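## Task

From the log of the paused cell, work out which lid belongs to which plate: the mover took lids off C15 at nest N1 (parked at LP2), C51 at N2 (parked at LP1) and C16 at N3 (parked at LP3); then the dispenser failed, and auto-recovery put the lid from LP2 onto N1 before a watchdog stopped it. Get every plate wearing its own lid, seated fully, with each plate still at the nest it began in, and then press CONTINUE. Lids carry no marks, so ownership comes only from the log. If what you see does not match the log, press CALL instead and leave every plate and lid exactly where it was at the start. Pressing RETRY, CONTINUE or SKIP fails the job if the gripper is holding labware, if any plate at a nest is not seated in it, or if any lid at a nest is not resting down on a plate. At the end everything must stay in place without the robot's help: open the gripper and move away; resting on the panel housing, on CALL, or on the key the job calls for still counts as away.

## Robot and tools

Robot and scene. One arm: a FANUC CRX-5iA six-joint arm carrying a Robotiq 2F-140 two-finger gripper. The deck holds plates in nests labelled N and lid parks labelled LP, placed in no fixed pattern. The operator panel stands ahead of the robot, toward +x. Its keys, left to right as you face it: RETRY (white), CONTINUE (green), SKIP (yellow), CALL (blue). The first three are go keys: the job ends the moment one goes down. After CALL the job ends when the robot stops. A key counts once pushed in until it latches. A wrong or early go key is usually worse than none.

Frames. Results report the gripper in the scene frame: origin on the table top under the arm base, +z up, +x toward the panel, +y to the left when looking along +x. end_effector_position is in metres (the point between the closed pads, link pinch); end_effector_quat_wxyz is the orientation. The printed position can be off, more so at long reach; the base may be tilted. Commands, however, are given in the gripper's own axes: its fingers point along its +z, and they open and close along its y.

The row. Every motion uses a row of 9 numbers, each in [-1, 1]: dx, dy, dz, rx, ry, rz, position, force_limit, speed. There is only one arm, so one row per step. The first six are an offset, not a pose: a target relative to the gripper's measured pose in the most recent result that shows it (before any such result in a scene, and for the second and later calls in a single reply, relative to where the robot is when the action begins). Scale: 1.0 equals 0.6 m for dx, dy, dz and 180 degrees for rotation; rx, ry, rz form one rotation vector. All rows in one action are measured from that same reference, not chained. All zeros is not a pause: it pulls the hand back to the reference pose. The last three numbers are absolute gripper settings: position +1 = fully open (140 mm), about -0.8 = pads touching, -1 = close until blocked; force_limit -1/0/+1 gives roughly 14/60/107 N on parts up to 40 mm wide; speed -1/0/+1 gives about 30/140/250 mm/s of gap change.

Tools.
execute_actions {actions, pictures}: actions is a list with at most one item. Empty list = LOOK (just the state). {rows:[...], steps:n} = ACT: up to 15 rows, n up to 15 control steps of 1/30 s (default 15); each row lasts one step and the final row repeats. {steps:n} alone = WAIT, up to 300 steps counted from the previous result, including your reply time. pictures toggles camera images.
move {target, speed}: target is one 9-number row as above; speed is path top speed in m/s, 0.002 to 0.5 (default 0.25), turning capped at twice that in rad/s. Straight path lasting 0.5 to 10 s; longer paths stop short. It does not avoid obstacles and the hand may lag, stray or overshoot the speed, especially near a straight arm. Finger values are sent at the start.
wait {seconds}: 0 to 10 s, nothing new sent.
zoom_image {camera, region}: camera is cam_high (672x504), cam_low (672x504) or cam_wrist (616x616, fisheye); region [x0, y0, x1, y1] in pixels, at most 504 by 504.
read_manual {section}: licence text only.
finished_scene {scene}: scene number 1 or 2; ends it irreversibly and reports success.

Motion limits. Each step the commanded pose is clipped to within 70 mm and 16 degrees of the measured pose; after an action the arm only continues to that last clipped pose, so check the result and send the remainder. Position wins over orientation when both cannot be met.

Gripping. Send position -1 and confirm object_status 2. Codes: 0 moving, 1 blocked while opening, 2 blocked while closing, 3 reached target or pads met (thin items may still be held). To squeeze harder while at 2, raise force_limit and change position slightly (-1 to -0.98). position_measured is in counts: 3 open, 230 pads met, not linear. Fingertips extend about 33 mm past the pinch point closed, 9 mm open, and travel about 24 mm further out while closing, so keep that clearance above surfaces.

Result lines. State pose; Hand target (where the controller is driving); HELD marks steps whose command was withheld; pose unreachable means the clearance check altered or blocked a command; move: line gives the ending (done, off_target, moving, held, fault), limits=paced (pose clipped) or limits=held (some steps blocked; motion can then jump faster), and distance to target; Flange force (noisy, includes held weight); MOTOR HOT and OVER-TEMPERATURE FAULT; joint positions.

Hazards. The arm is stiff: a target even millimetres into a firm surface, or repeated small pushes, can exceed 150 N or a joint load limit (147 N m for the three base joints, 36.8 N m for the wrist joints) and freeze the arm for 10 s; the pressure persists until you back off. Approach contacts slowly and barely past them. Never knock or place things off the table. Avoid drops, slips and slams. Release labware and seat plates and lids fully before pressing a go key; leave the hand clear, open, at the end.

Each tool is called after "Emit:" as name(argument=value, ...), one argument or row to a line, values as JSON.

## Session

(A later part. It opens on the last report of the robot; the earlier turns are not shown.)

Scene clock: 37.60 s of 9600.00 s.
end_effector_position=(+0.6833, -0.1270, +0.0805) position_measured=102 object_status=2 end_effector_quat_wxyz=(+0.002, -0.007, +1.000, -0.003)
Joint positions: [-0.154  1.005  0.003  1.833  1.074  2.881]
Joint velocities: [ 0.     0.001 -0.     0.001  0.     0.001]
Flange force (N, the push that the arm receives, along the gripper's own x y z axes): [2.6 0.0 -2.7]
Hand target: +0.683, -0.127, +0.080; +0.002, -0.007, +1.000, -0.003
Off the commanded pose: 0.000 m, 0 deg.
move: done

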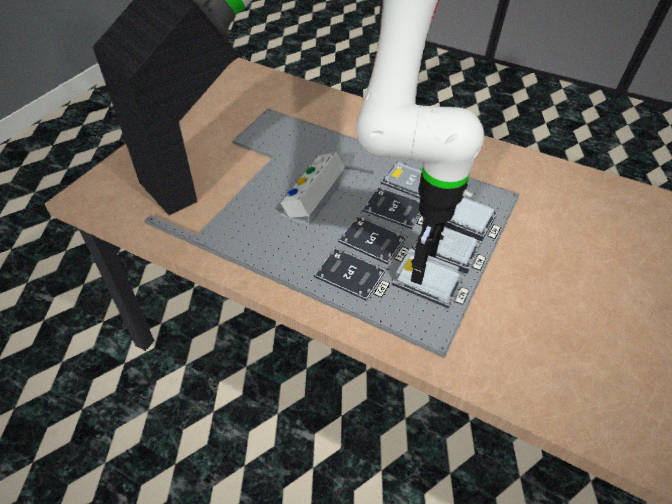

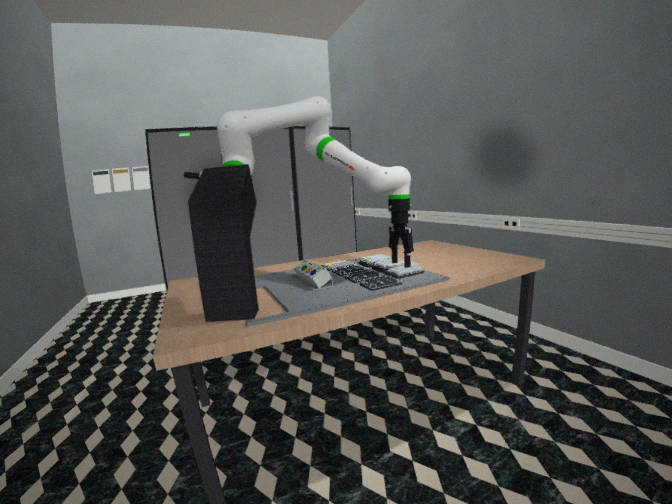

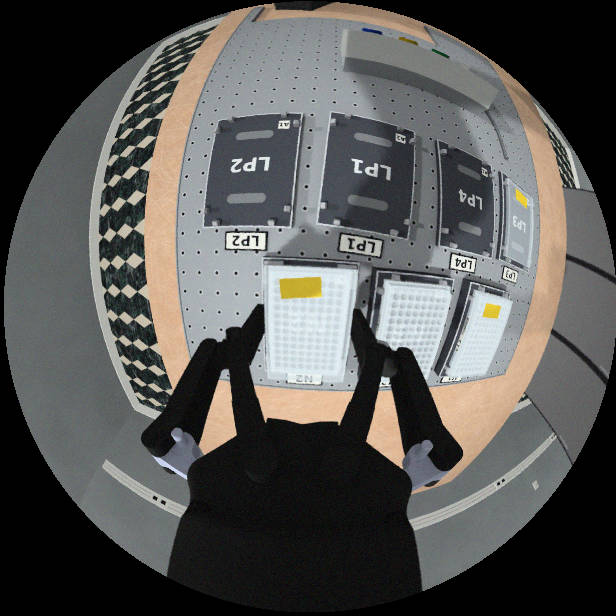

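Emit:
move(
  target=[-0.002,-0.0015,0.009,0,0,0,-1,-0.7,-0.8],
  speed=0.01,
)

Emit:
zoom_image(
  camera="cam_high",
  region=[380, 220, 480, 320],
)

Emit:
zoom_image(
  camera="cam_wrist",
  region=[235, 245, 385, 395],
)

Scene clock: 40.20 s of 9600.00 s.
end_effector_position=(+0.6845, -0.1279, +0.0751) position_measured=102 object_status=2 end_effector_quat_wxyz=(+0.002, -0.007, +1.000, -0.003)
Joint positions: [-0.147  1.014  0.011  1.827  1.07   2.88 ]
Joint velocities: [-0.     0.001  0.     0.001  0.002  0.001]
Flange force (N, the push that the arm receives, along the gripper's own x y z axes): [4.8 0.7 -3.9]
Hand target: +0.685, -0.128, +0.075; +0.002, -0.007, +1.000, -0.003
Off the commanded pose: 0.000 m, 0 deg.
move: done

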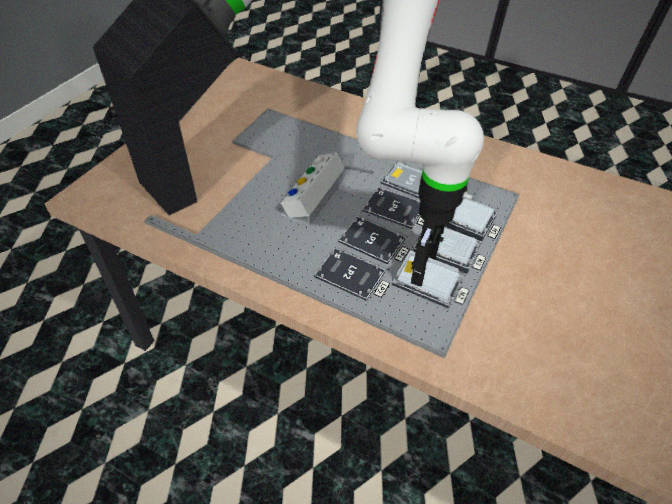

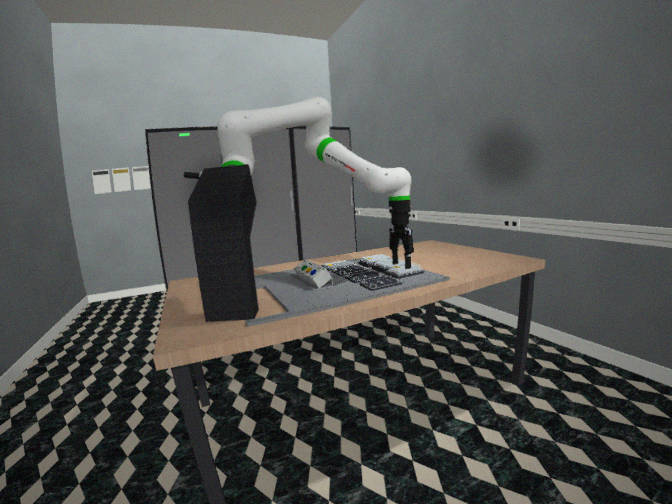

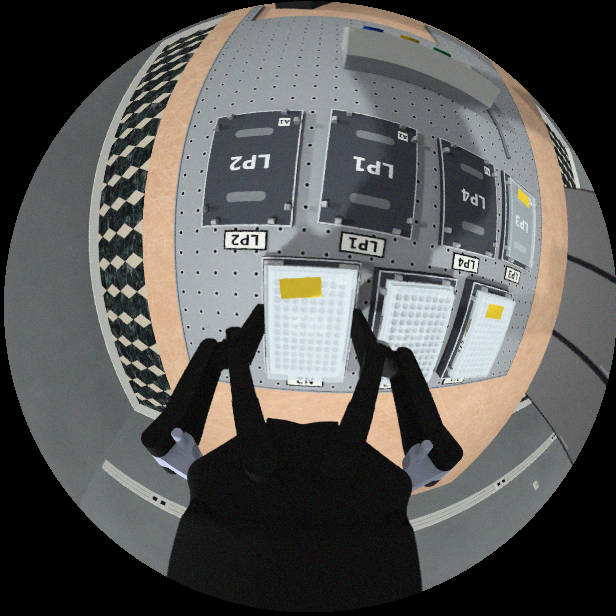

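Region (380, 220, 480, 320) of cam_high's 672x504 image, scaled by 5.040, with more detail than that image has.

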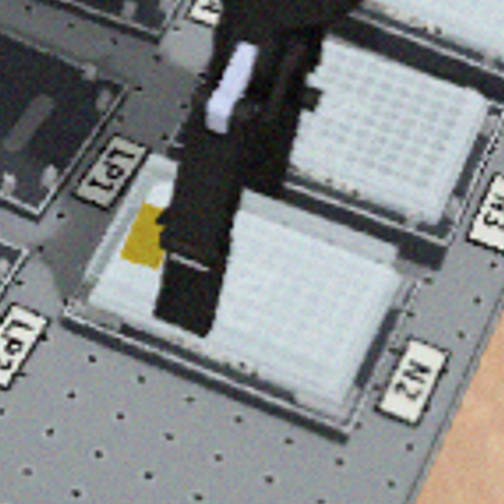

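Region (235, 245, 385, 395) of cam_wrist's 616x616 image, scaled by 3.360, with more detail than that image has.

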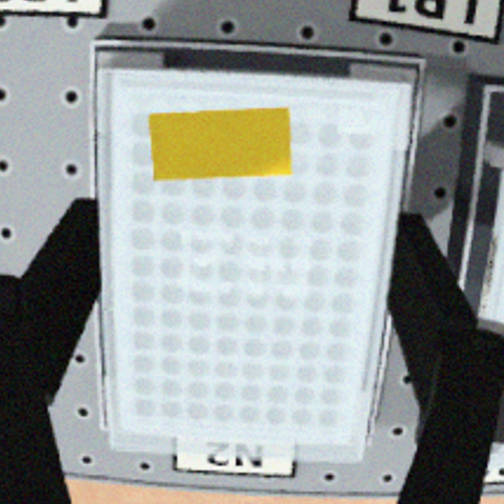

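Emit:
move(
  target=[-0.001,0,0.008,0,0,0,-1,-0.7,-0.8],
  speed=0.01,
)

Emit:
zoom_image(
  camera="cam_high",
  region=[380, 220, 480, 320],
)

Emit:
zoom_image(
  camera="cam_wrist",
  region=[235, 245, 385, 395],
)

Scene clock: 42.33 s of 9600.00 s.
end_effector_position=(+0.6852, -0.1279, +0.0703) position_measured=102 object_status=2 end_effector_quat_wxyz=(+0.002, -0.007, +1.000, -0.003)
Joint positions: [-0.14   1.02   0.016  1.821  1.066  2.88 ]
Joint velocities: [ 0.     0.     0.     0.     0.001 -0.001]
Flange force (N, the push that the arm receives, along the gripper's own x y z axes): [4.7 0.8 -3.7]
Hand target: +0.685, -0.128, +0.070; +0.002, -0.007, +1.000, -0.003
Off the commanded pose: 0.000 m, 0 deg.
move: done

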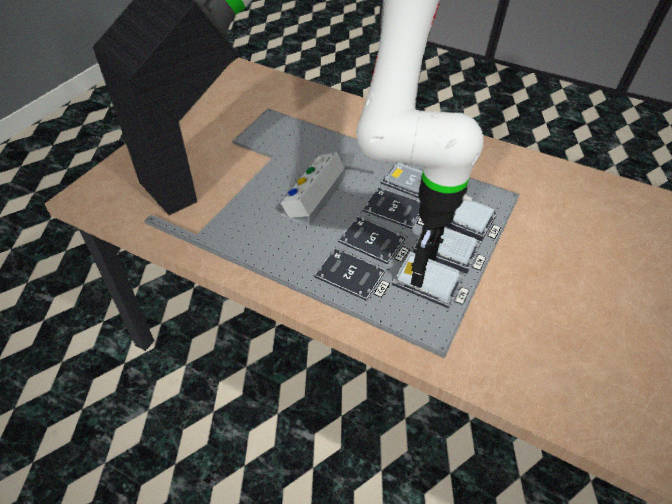

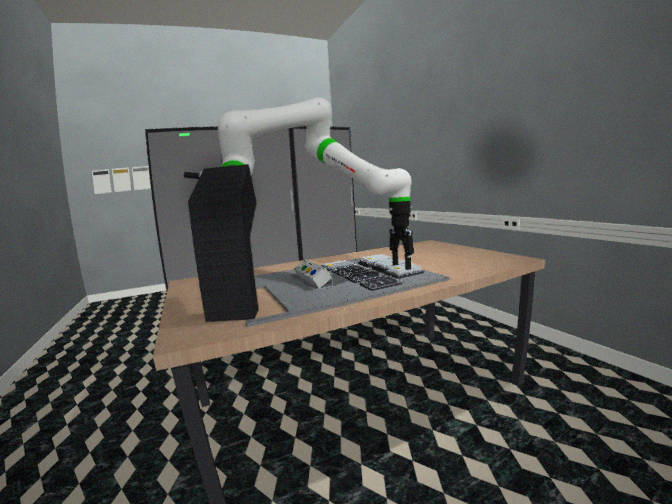

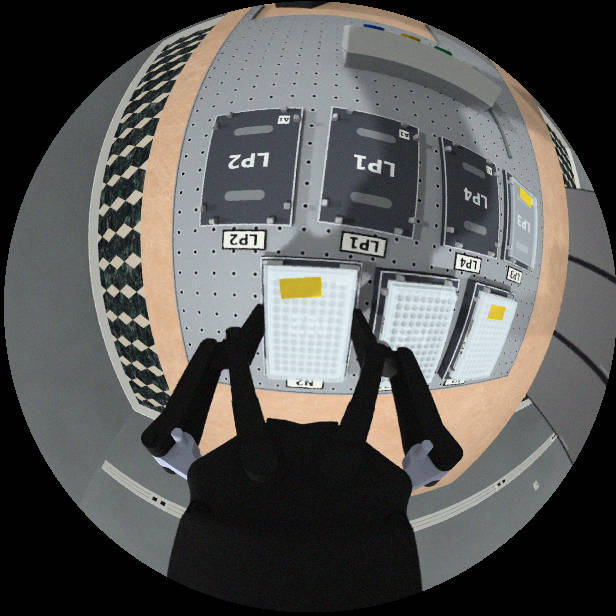

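Region (380, 220, 480, 320) of cam_high's 672x504 image, scaled by 5.040, with more detail than that image has.

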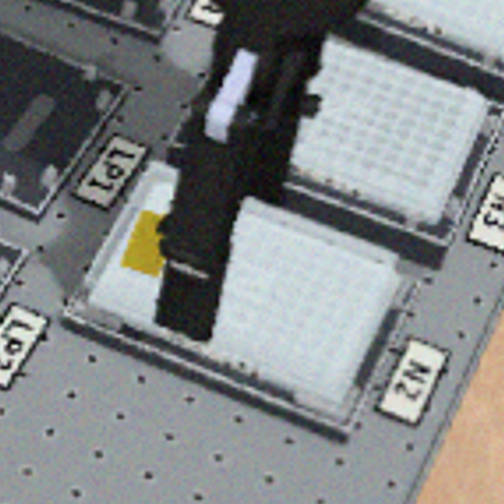

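Region (235, 245, 385, 395) of cam_wrist's 616x616 image, scaled by 3.360, with more detail than that image has.

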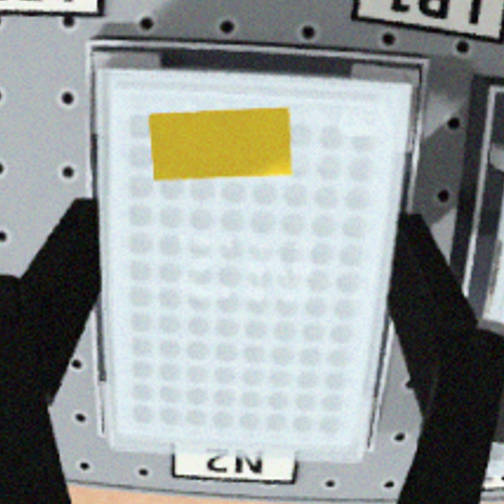

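Going on cleanly. 3 mm more, release, lift, go to LP3.

Emit:
move(
  target=[0,0,0.005,0,0,0,-1,-0.7,-0.8],
  speed=0.008,
)

Emit:
move(
  target=[0,0,0,0,0,0,0.4,-0.7,-0.8],
)

Emit:
move(
  target=[0,0,-0.06,0,0,0,0.4,-0.7,-0.8],
  speed=0.08,
)

Emit:
move(
  target=[0.28,0.53,0.02,0,0,0.004,0.4,-0.7,-0.8],
)

Emit:
zoom_image(
  camera="cam_high",
  region=[380, 180, 510, 320],
)

Emit:
zoom_image(
  camera="cam_wrist",
  region=[220, 240, 400, 420],
)

Scene clock: 45.70 s of 9600.00 s.
end_effector_position=(+0.6852, -0.1279, +0.0673) position_measured=102 object_status=2 end_effector_quat_wxyz=(+0.002, -0.007, +1.000, -0.003)
Joint positions: [-0.135  1.023  0.018  1.817  1.064  2.881]
Joint velocities: [-0.    -0.    -0.    -0.001  0.     0.   ]
Flange force (N, the push that the arm receives, along the gripper's own x y z axes): [2.0 -1.9 -6.7]
Hand target: +0.685, -0.128, +0.067; +0.002, -0.007, +1.000, -0.003
Off the commanded pose: 0.000 m, 0 deg.
move: done

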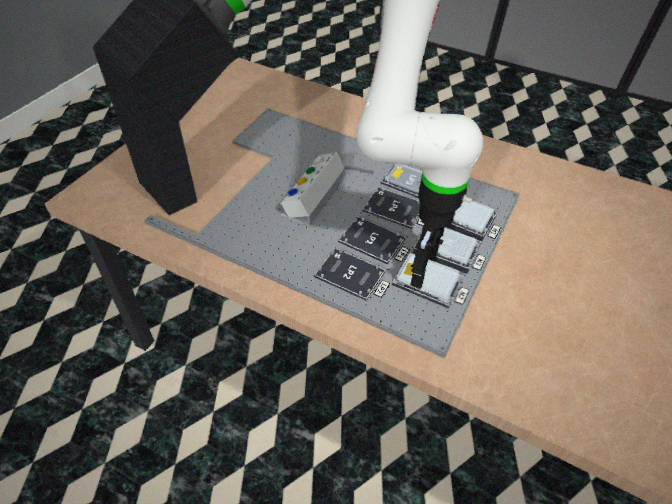

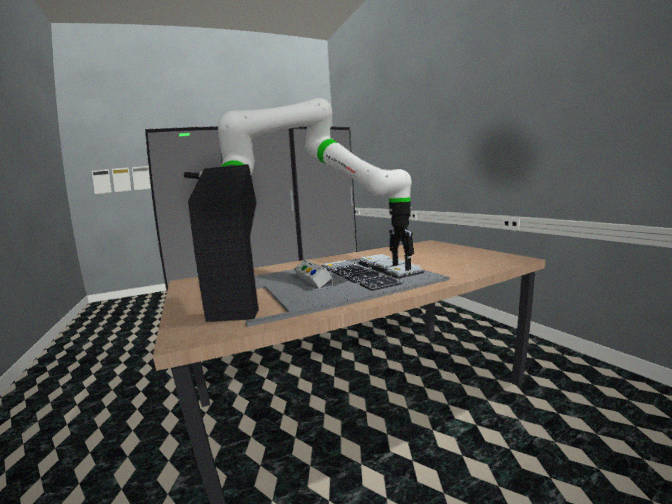

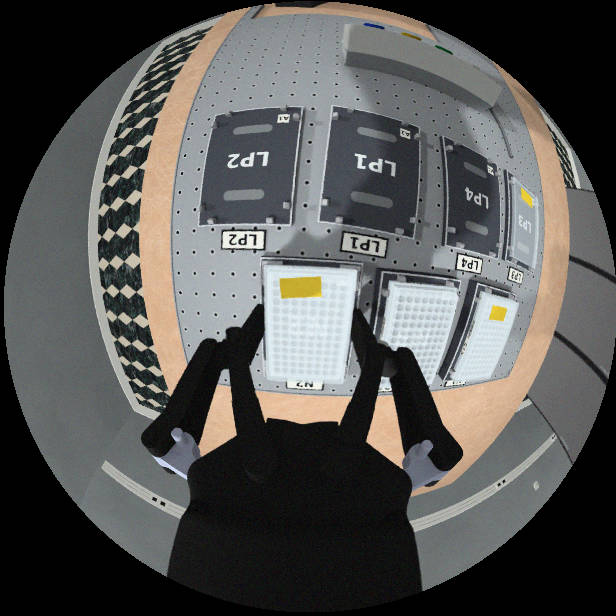

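Scene clock: 46.23 s of 9600.00 s.
end_effector_position=(+0.6851, -0.1278, +0.0673) position_measured=78 object_status=3 end_effector_quat_wxyz=(+0.002, -0.007, +1.000, -0.003)
Joint positions: [-0.135  1.023  0.018  1.817  1.064  2.881]
Joint velocities: [-0.    -0.     0.     0.    -0.001 -0.   ]
Flange force (N, the push that the arm receives, along the gripper's own x y z axes): [2.0 -0.1 -2.8]
Hand target: +0.685, -0.128, +0.067; +0.002, -0.007, +1.000, -0.003
Off the commanded pose: 0.000 m, 0 deg.
move: done

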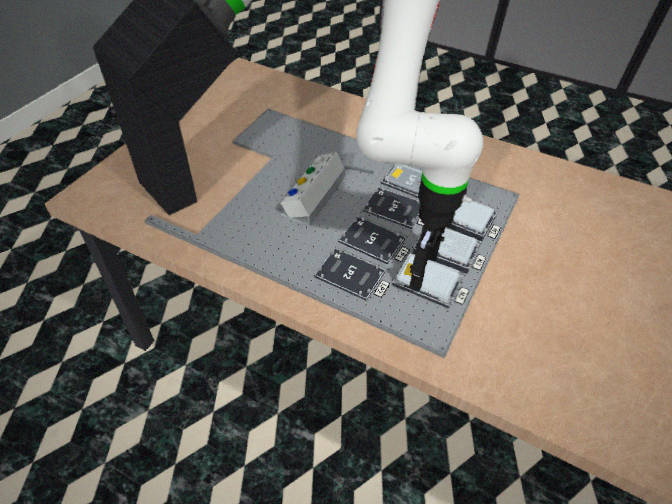

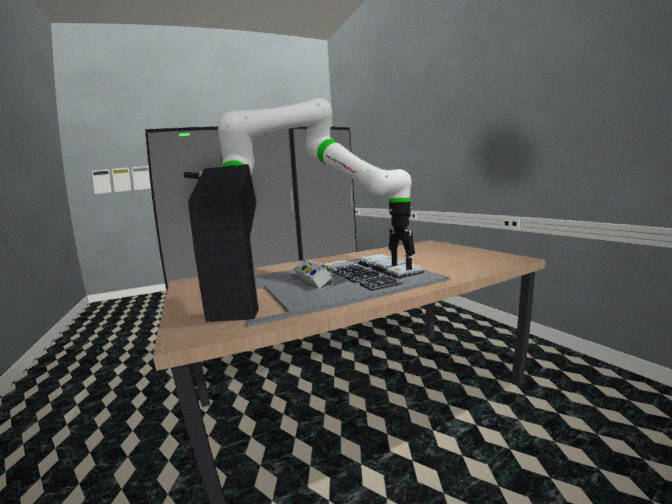

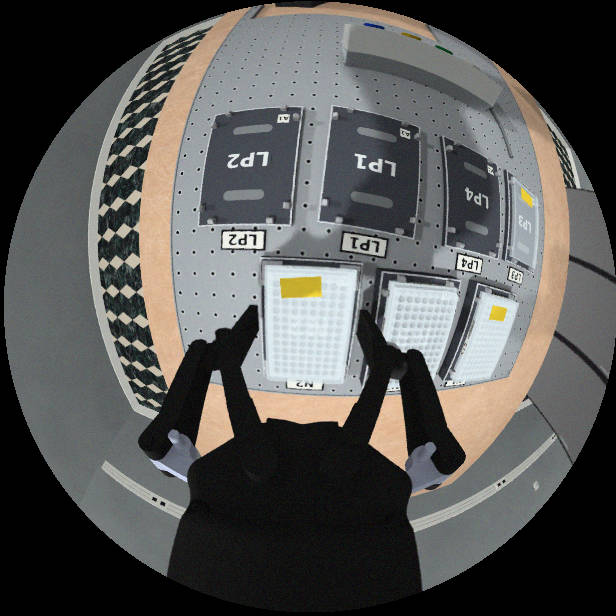

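Scene clock: 47.00 s of 9600.00 s.
end_effector_position=(+0.6850, -0.1278, +0.1032) position_measured=78 object_status=3 end_effector_quat_wxyz=(+0.002, -0.007, +1.000, -0.003)
Joint positions: [-0.189  0.986  0.     1.868  1.097  2.868]
Joint velocities: [-0.001  0.001 -0.     0.001  0.001 -0.001]
Flange force (N, the push that the arm receives, along the gripper's own x y z axes): [1.4 -2.1 -3.5]
Hand target: +0.685, -0.128, +0.103; +0.002, -0.007, +1.000, -0.003
Off the commanded pose: 0.000 m, 0 deg.
move: done

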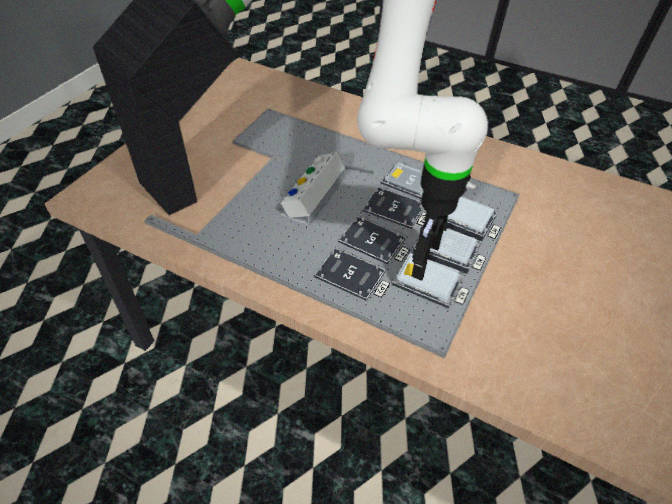

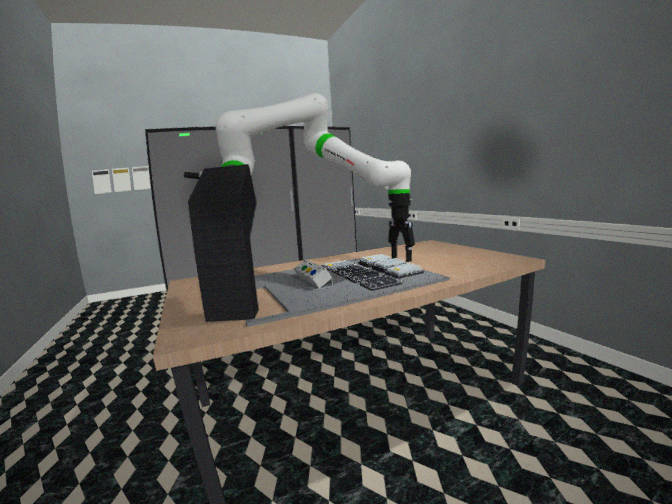

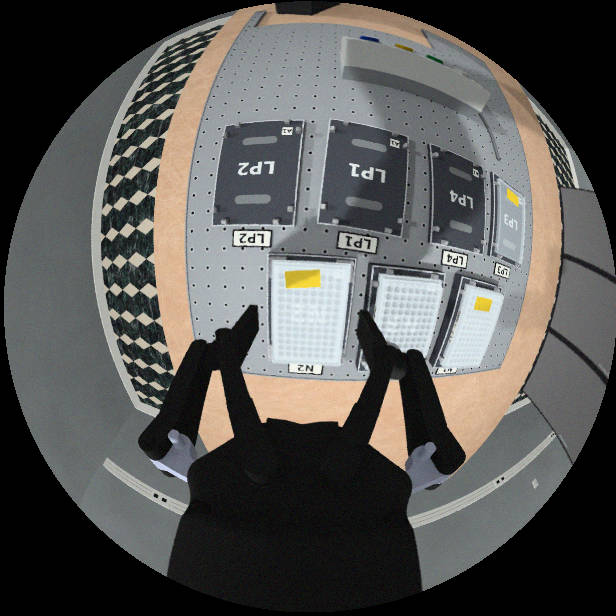

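Scene clock: 48.90 s of 9600.00 s.
end_effector_position=(+0.5119, +0.1876, +0.0898) position_measured=78 object_status=3 end_effector_quat_wxyz=(+0.003, -0.000, +1.000, -0.002)
Joint positions: [ 0.219  0.225 -0.726  1.575  0.875  2.775]
Joint velocities: [ 0.    -0.002 -0.     0.    -0.001 -0.   ]
Flange force (N, the push that the arm receives, along the gripper's own x y z axes): [1.0 -2.8 -2.6]
Hand target: +0.512, +0.188, +0.090; +0.003, -0.000, +1.000, -0.002
Off the commanded pose: 0.001 m, 0 deg.
move: done

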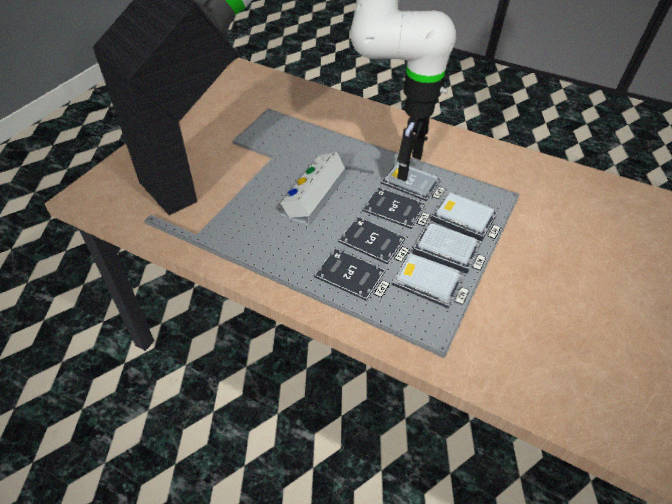

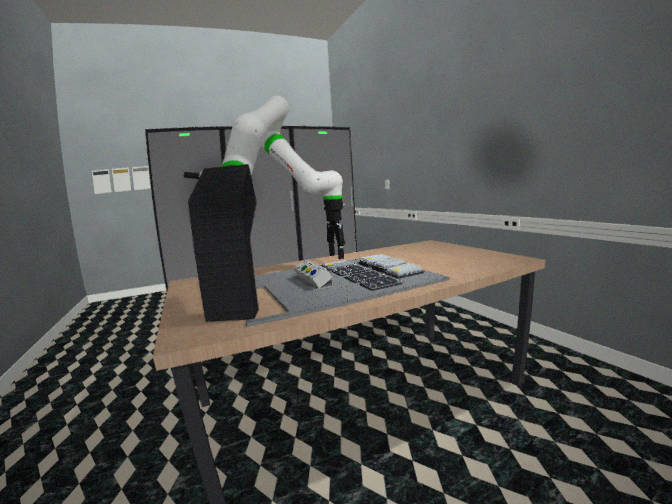

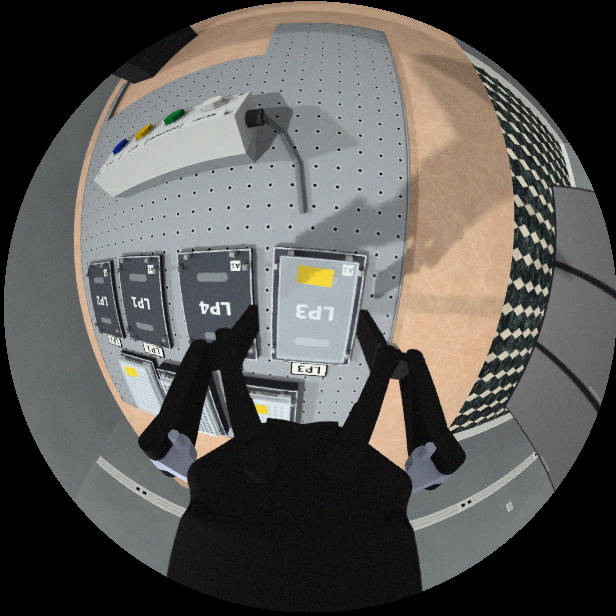

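Region (380, 180, 510, 320) of cam_high's 672x504 image, scaled by 3.600, with more detail than that image has; it fills the left 468 columns of this view, and the rest is white.

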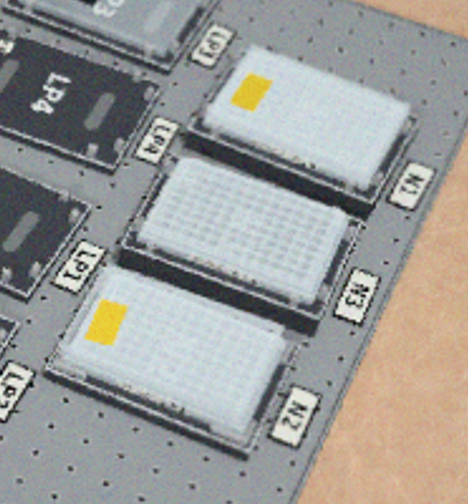

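Region (220, 240, 400, 420) of cam_wrist's 616x616 image, scaled by 2.800, with more detail than that image has.

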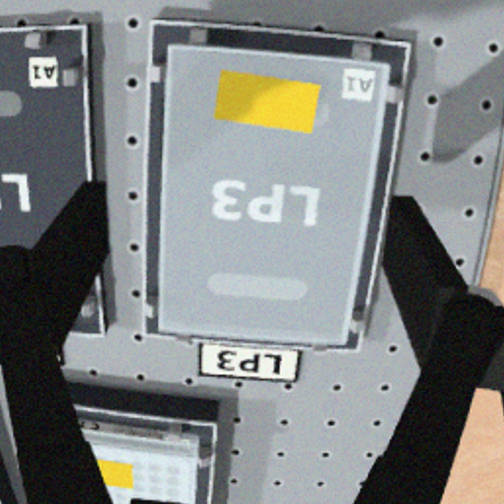

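Emit:
move(
  target=[0.004,0.011,0.052,0,0,0.014,0.4,-0.7,-0.8],
  speed=0.04,
)

Emit:
zoom_image(
  camera="cam_wrist",
  region=[220, 240, 400, 420],
)

Scene clock: 51.87 s of 9600.00 s.
end_effector_position=(+0.5096, +0.1941, +0.0586) position_measured=78 object_status=3 end_effector_quat_wxyz=(+0.003, +0.022, +1.000, -0.002)
Joint positions: [ 0.308  0.264 -0.708  1.48   0.825  2.762]
Joint velocities: [ 0.001  0.    -0.    -0.002 -0.001 -0.   ]
Flange force (N, the push that the arm receives, along the gripper's own x y z axes): [0.9 -3.0 -3.3]
Hand target: +0.510, +0.194, +0.059; +0.003, +0.022, +1.000, -0.002
Off the commanded pose: 0.000 m, 0 deg.
move: done

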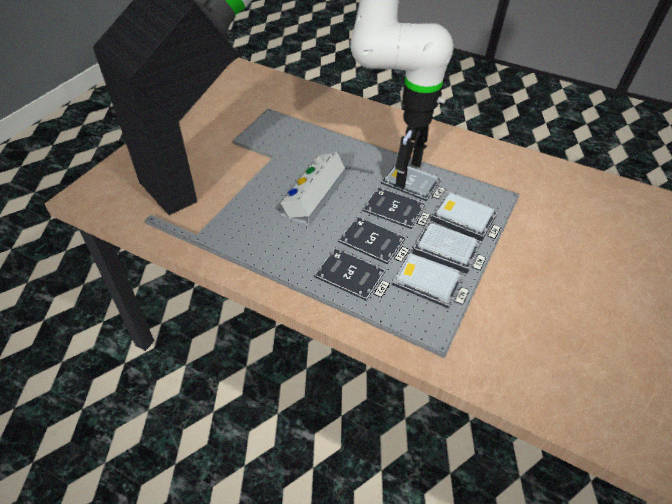

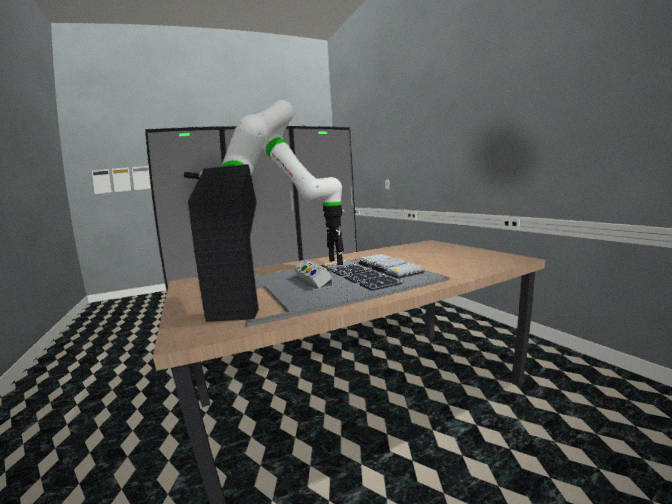

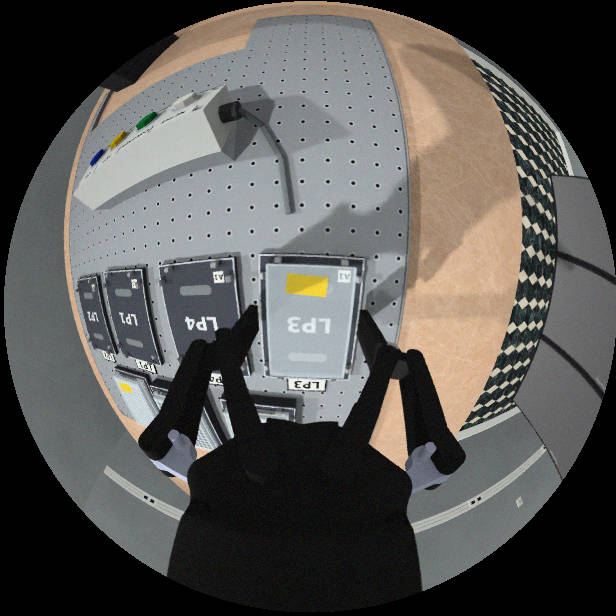

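Region (220, 240, 400, 420) of cam_wrist's 616x616 image, scaled by 2.800, with more detail than that image has.

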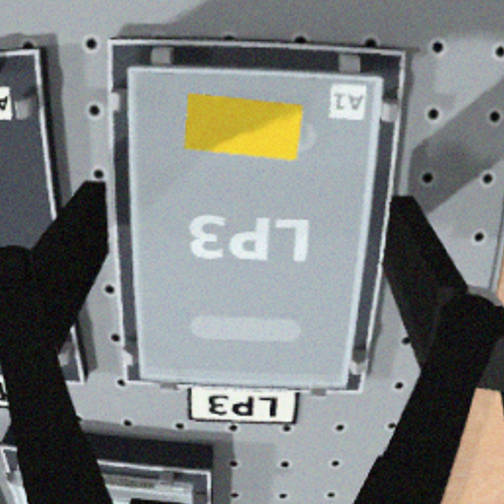

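Emit:
move(
  target=[0,0.0015,0.008,0,0,-0.002,0.4,-0.7,-0.8],
  speed=0.01,
)

Emit:
move(
  target=[0,0,0,0,0,0,-1,-0.7,-0.8],
)

Emit:
move(
  target=[0,0,-0.07,0,0,0,-1,-0.7,-0.8],
  speed=0.06,
)

Emit:
move(
  target=[-0.318,-0.322,0.01,0,0,-0.012,-1,-0.7,-0.8],
  speed=0.2,
)

Emit:
zoom_image(
  camera="cam_wrist",
  region=[235, 245, 385, 395],
)

Scene clock: 55.07 s of 9600.00 s.
end_effector_position=(+0.5096, +0.1950, +0.0538) position_measured=78 object_status=3 end_effector_quat_wxyz=(+0.003, +0.019, +1.000, -0.002)
Joint positions: [ 0.321  0.272 -0.704  1.467  0.818  2.773]
Joint velocities: [-0.  0. -0.  0.  0.  0.]
Flange force (N, the push that the arm receives, along the gripper's own x y z axes): [1.9 -2.2 -3.9]
Hand target: +0.510, +0.195, +0.054; +0.003, +0.019, +1.000, -0.002
Off the commanded pose: 0.000 m, 0 deg.
move: done

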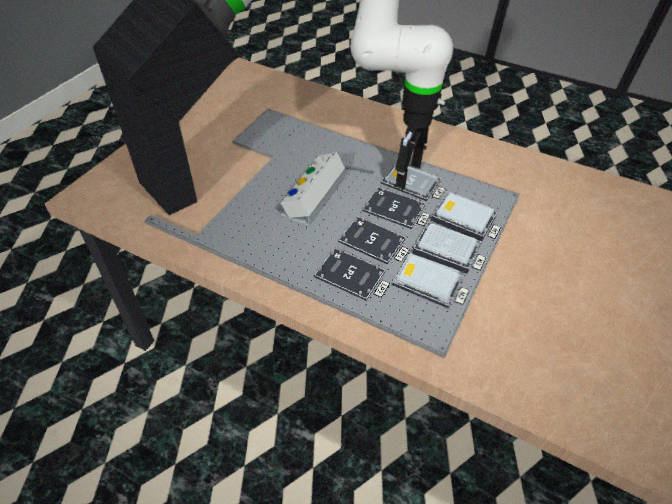

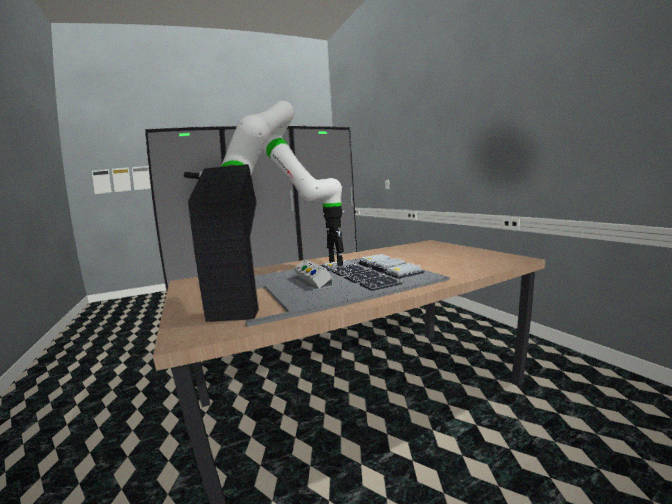

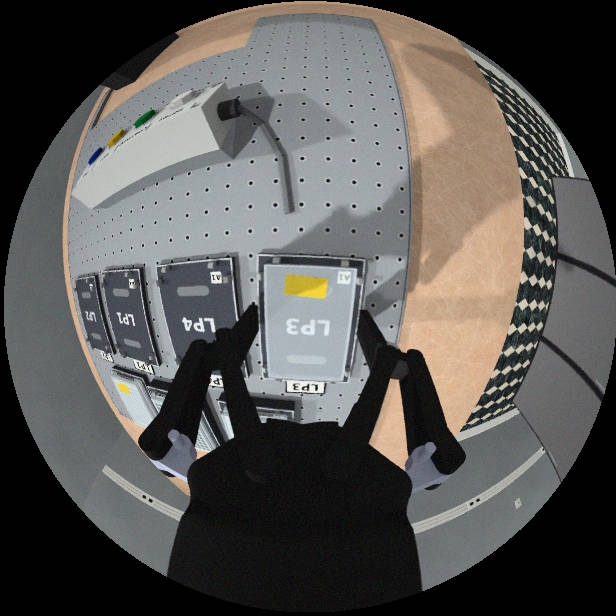

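Scene clock: 55.57 s of 9600.00 s.
end_effector_position=(+0.5096, +0.1950, +0.0538) position_measured=102 object_status=0 end_effector_quat_wxyz=(+0.003, +0.019, +1.000, -0.002)
Joint positions: [ 0.321  0.272 -0.704  1.467  0.818  2.773]
Joint velocities: [-0.     0.    -0.    -0.    -0.    -0.001]
Flange force (N, the push that the arm receives, along the gripper's own x y z axes): [7.5 -1.3 -25.6]
Hand target: +0.510, +0.195, +0.054; +0.003, +0.019, +1.000, -0.002
Off the commanded pose: 0.000 m, 0 deg.
move: done

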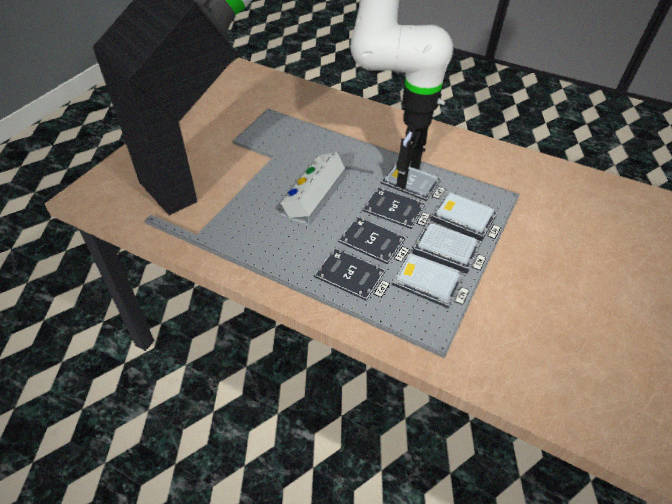

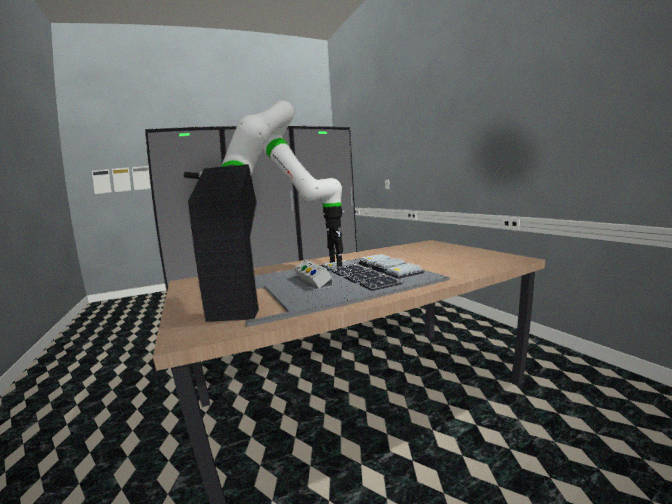

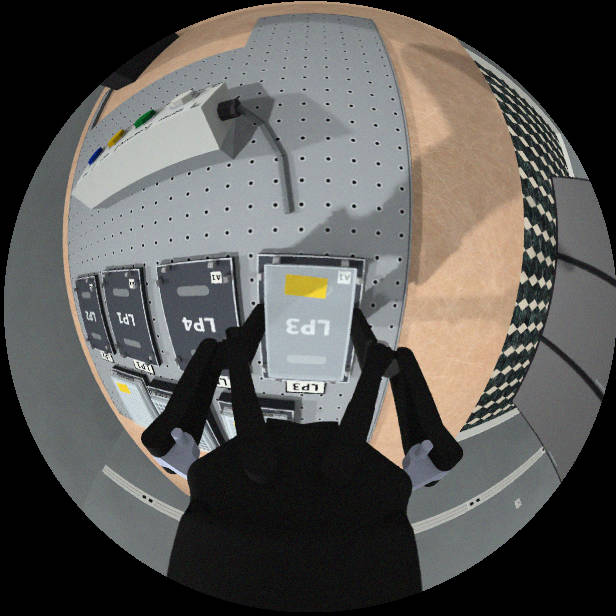

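Scene clock: 56.57 s of 9600.00 s.
end_effector_position=(+0.5095, +0.1951, +0.0958) position_measured=102 object_status=2 end_effector_quat_wxyz=(+0.003, +0.019, +1.000, -0.002)
Joint positions: [ 0.215  0.2   -0.734  1.592  0.878  2.715]
Joint velocities: [ 0.     0.002 -0.     0.001 -0.001 -0.001]
Flange force (N, the push that the arm receives, along the gripper's own x y z axes): [-0.4 -2.9 -4.4]
Hand target: +0.510, +0.195, +0.096; +0.003, +0.019, +1.000, -0.002
Off the commanded pose: 0.000 m, 0 deg.
move: done

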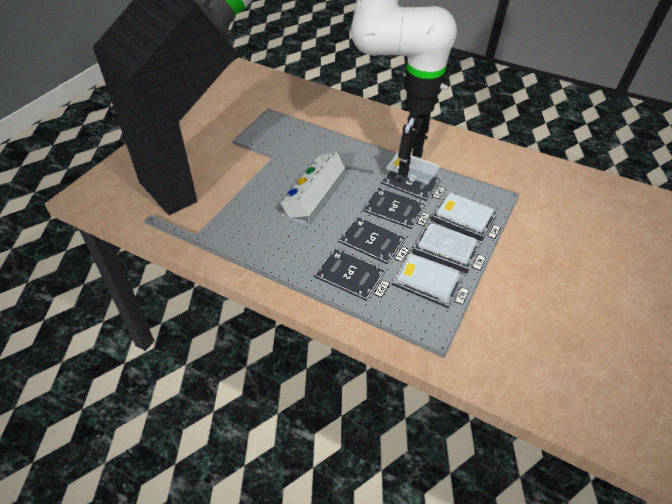

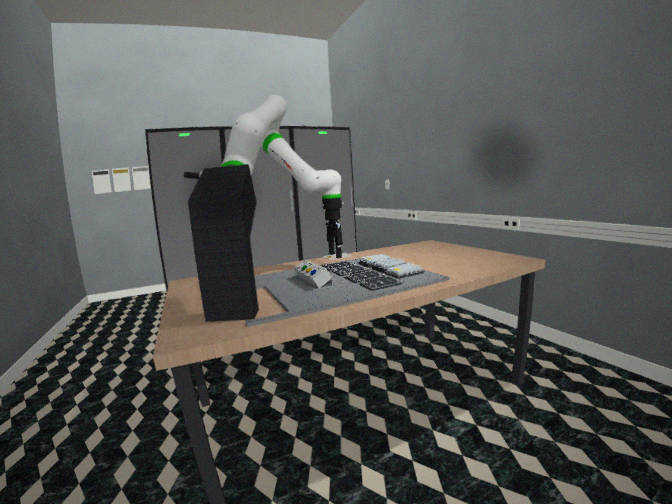

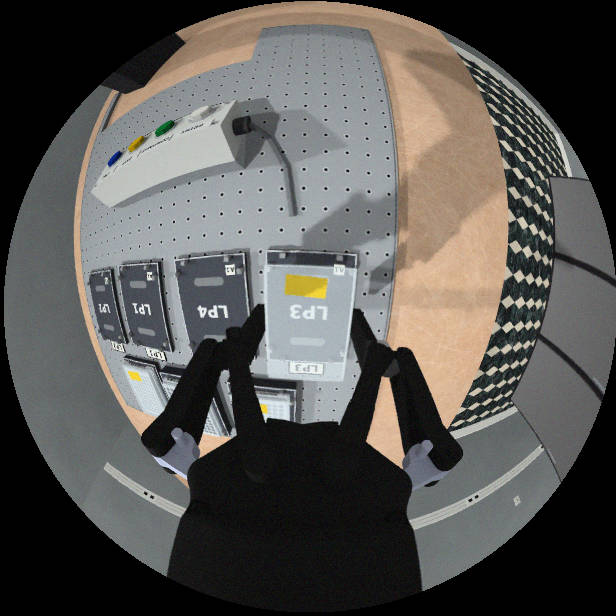

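Scene clock: 58.37 s of 9600.00 s.
end_effector_position=(+0.6936, -0.0046, +0.0909) position_measured=102 object_status=2 end_effector_quat_wxyz=(+0.003, -0.000, +1.000, -0.003)
Joint positions: [-0.069  0.788 -0.112  1.825  1.053  2.741]
Joint velocities: [-0.001 -0.001  0.001  0.001  0.001 -0.002]
Flange force (N, the push that the arm receives, along the gripper's own x y z axes): [-0.3 -2.4 -0.9]
Hand target: +0.694, -0.005, +0.091; +0.003, -0.000, +1.000, -0.003
Off the commanded pose: 0.001 m, 0 deg.
move: done

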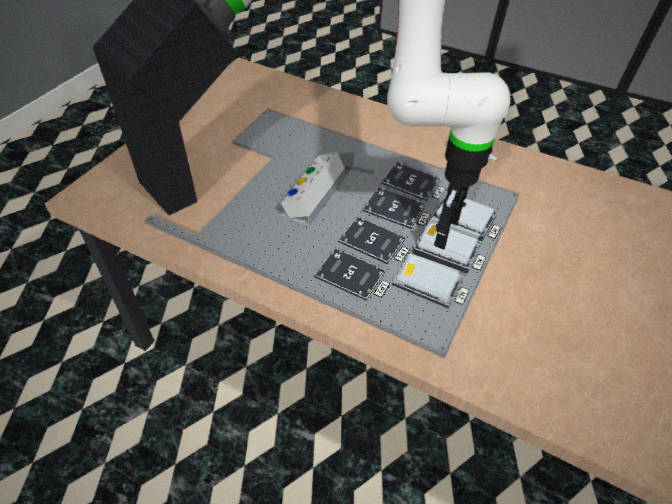

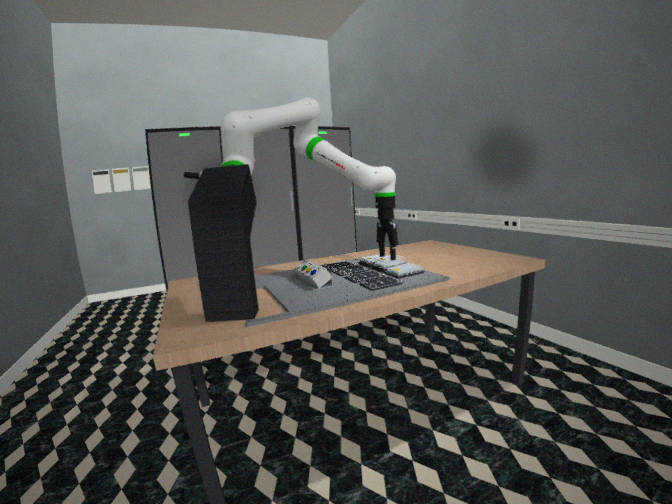

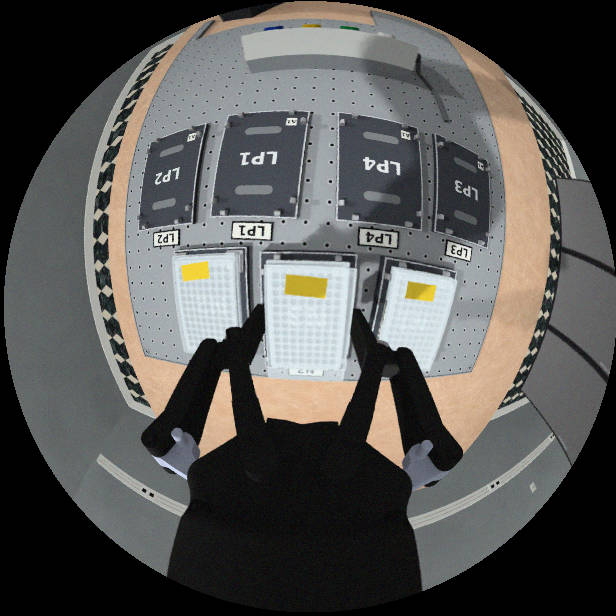

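Region (235, 245, 385, 395) of cam_wrist's 616x616 image, scaled by 3.360, with more detail than that image has.

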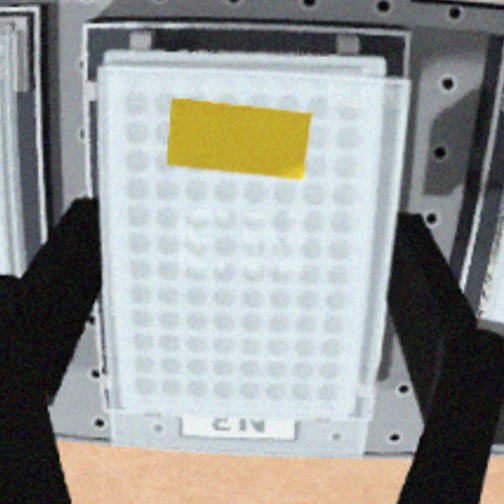

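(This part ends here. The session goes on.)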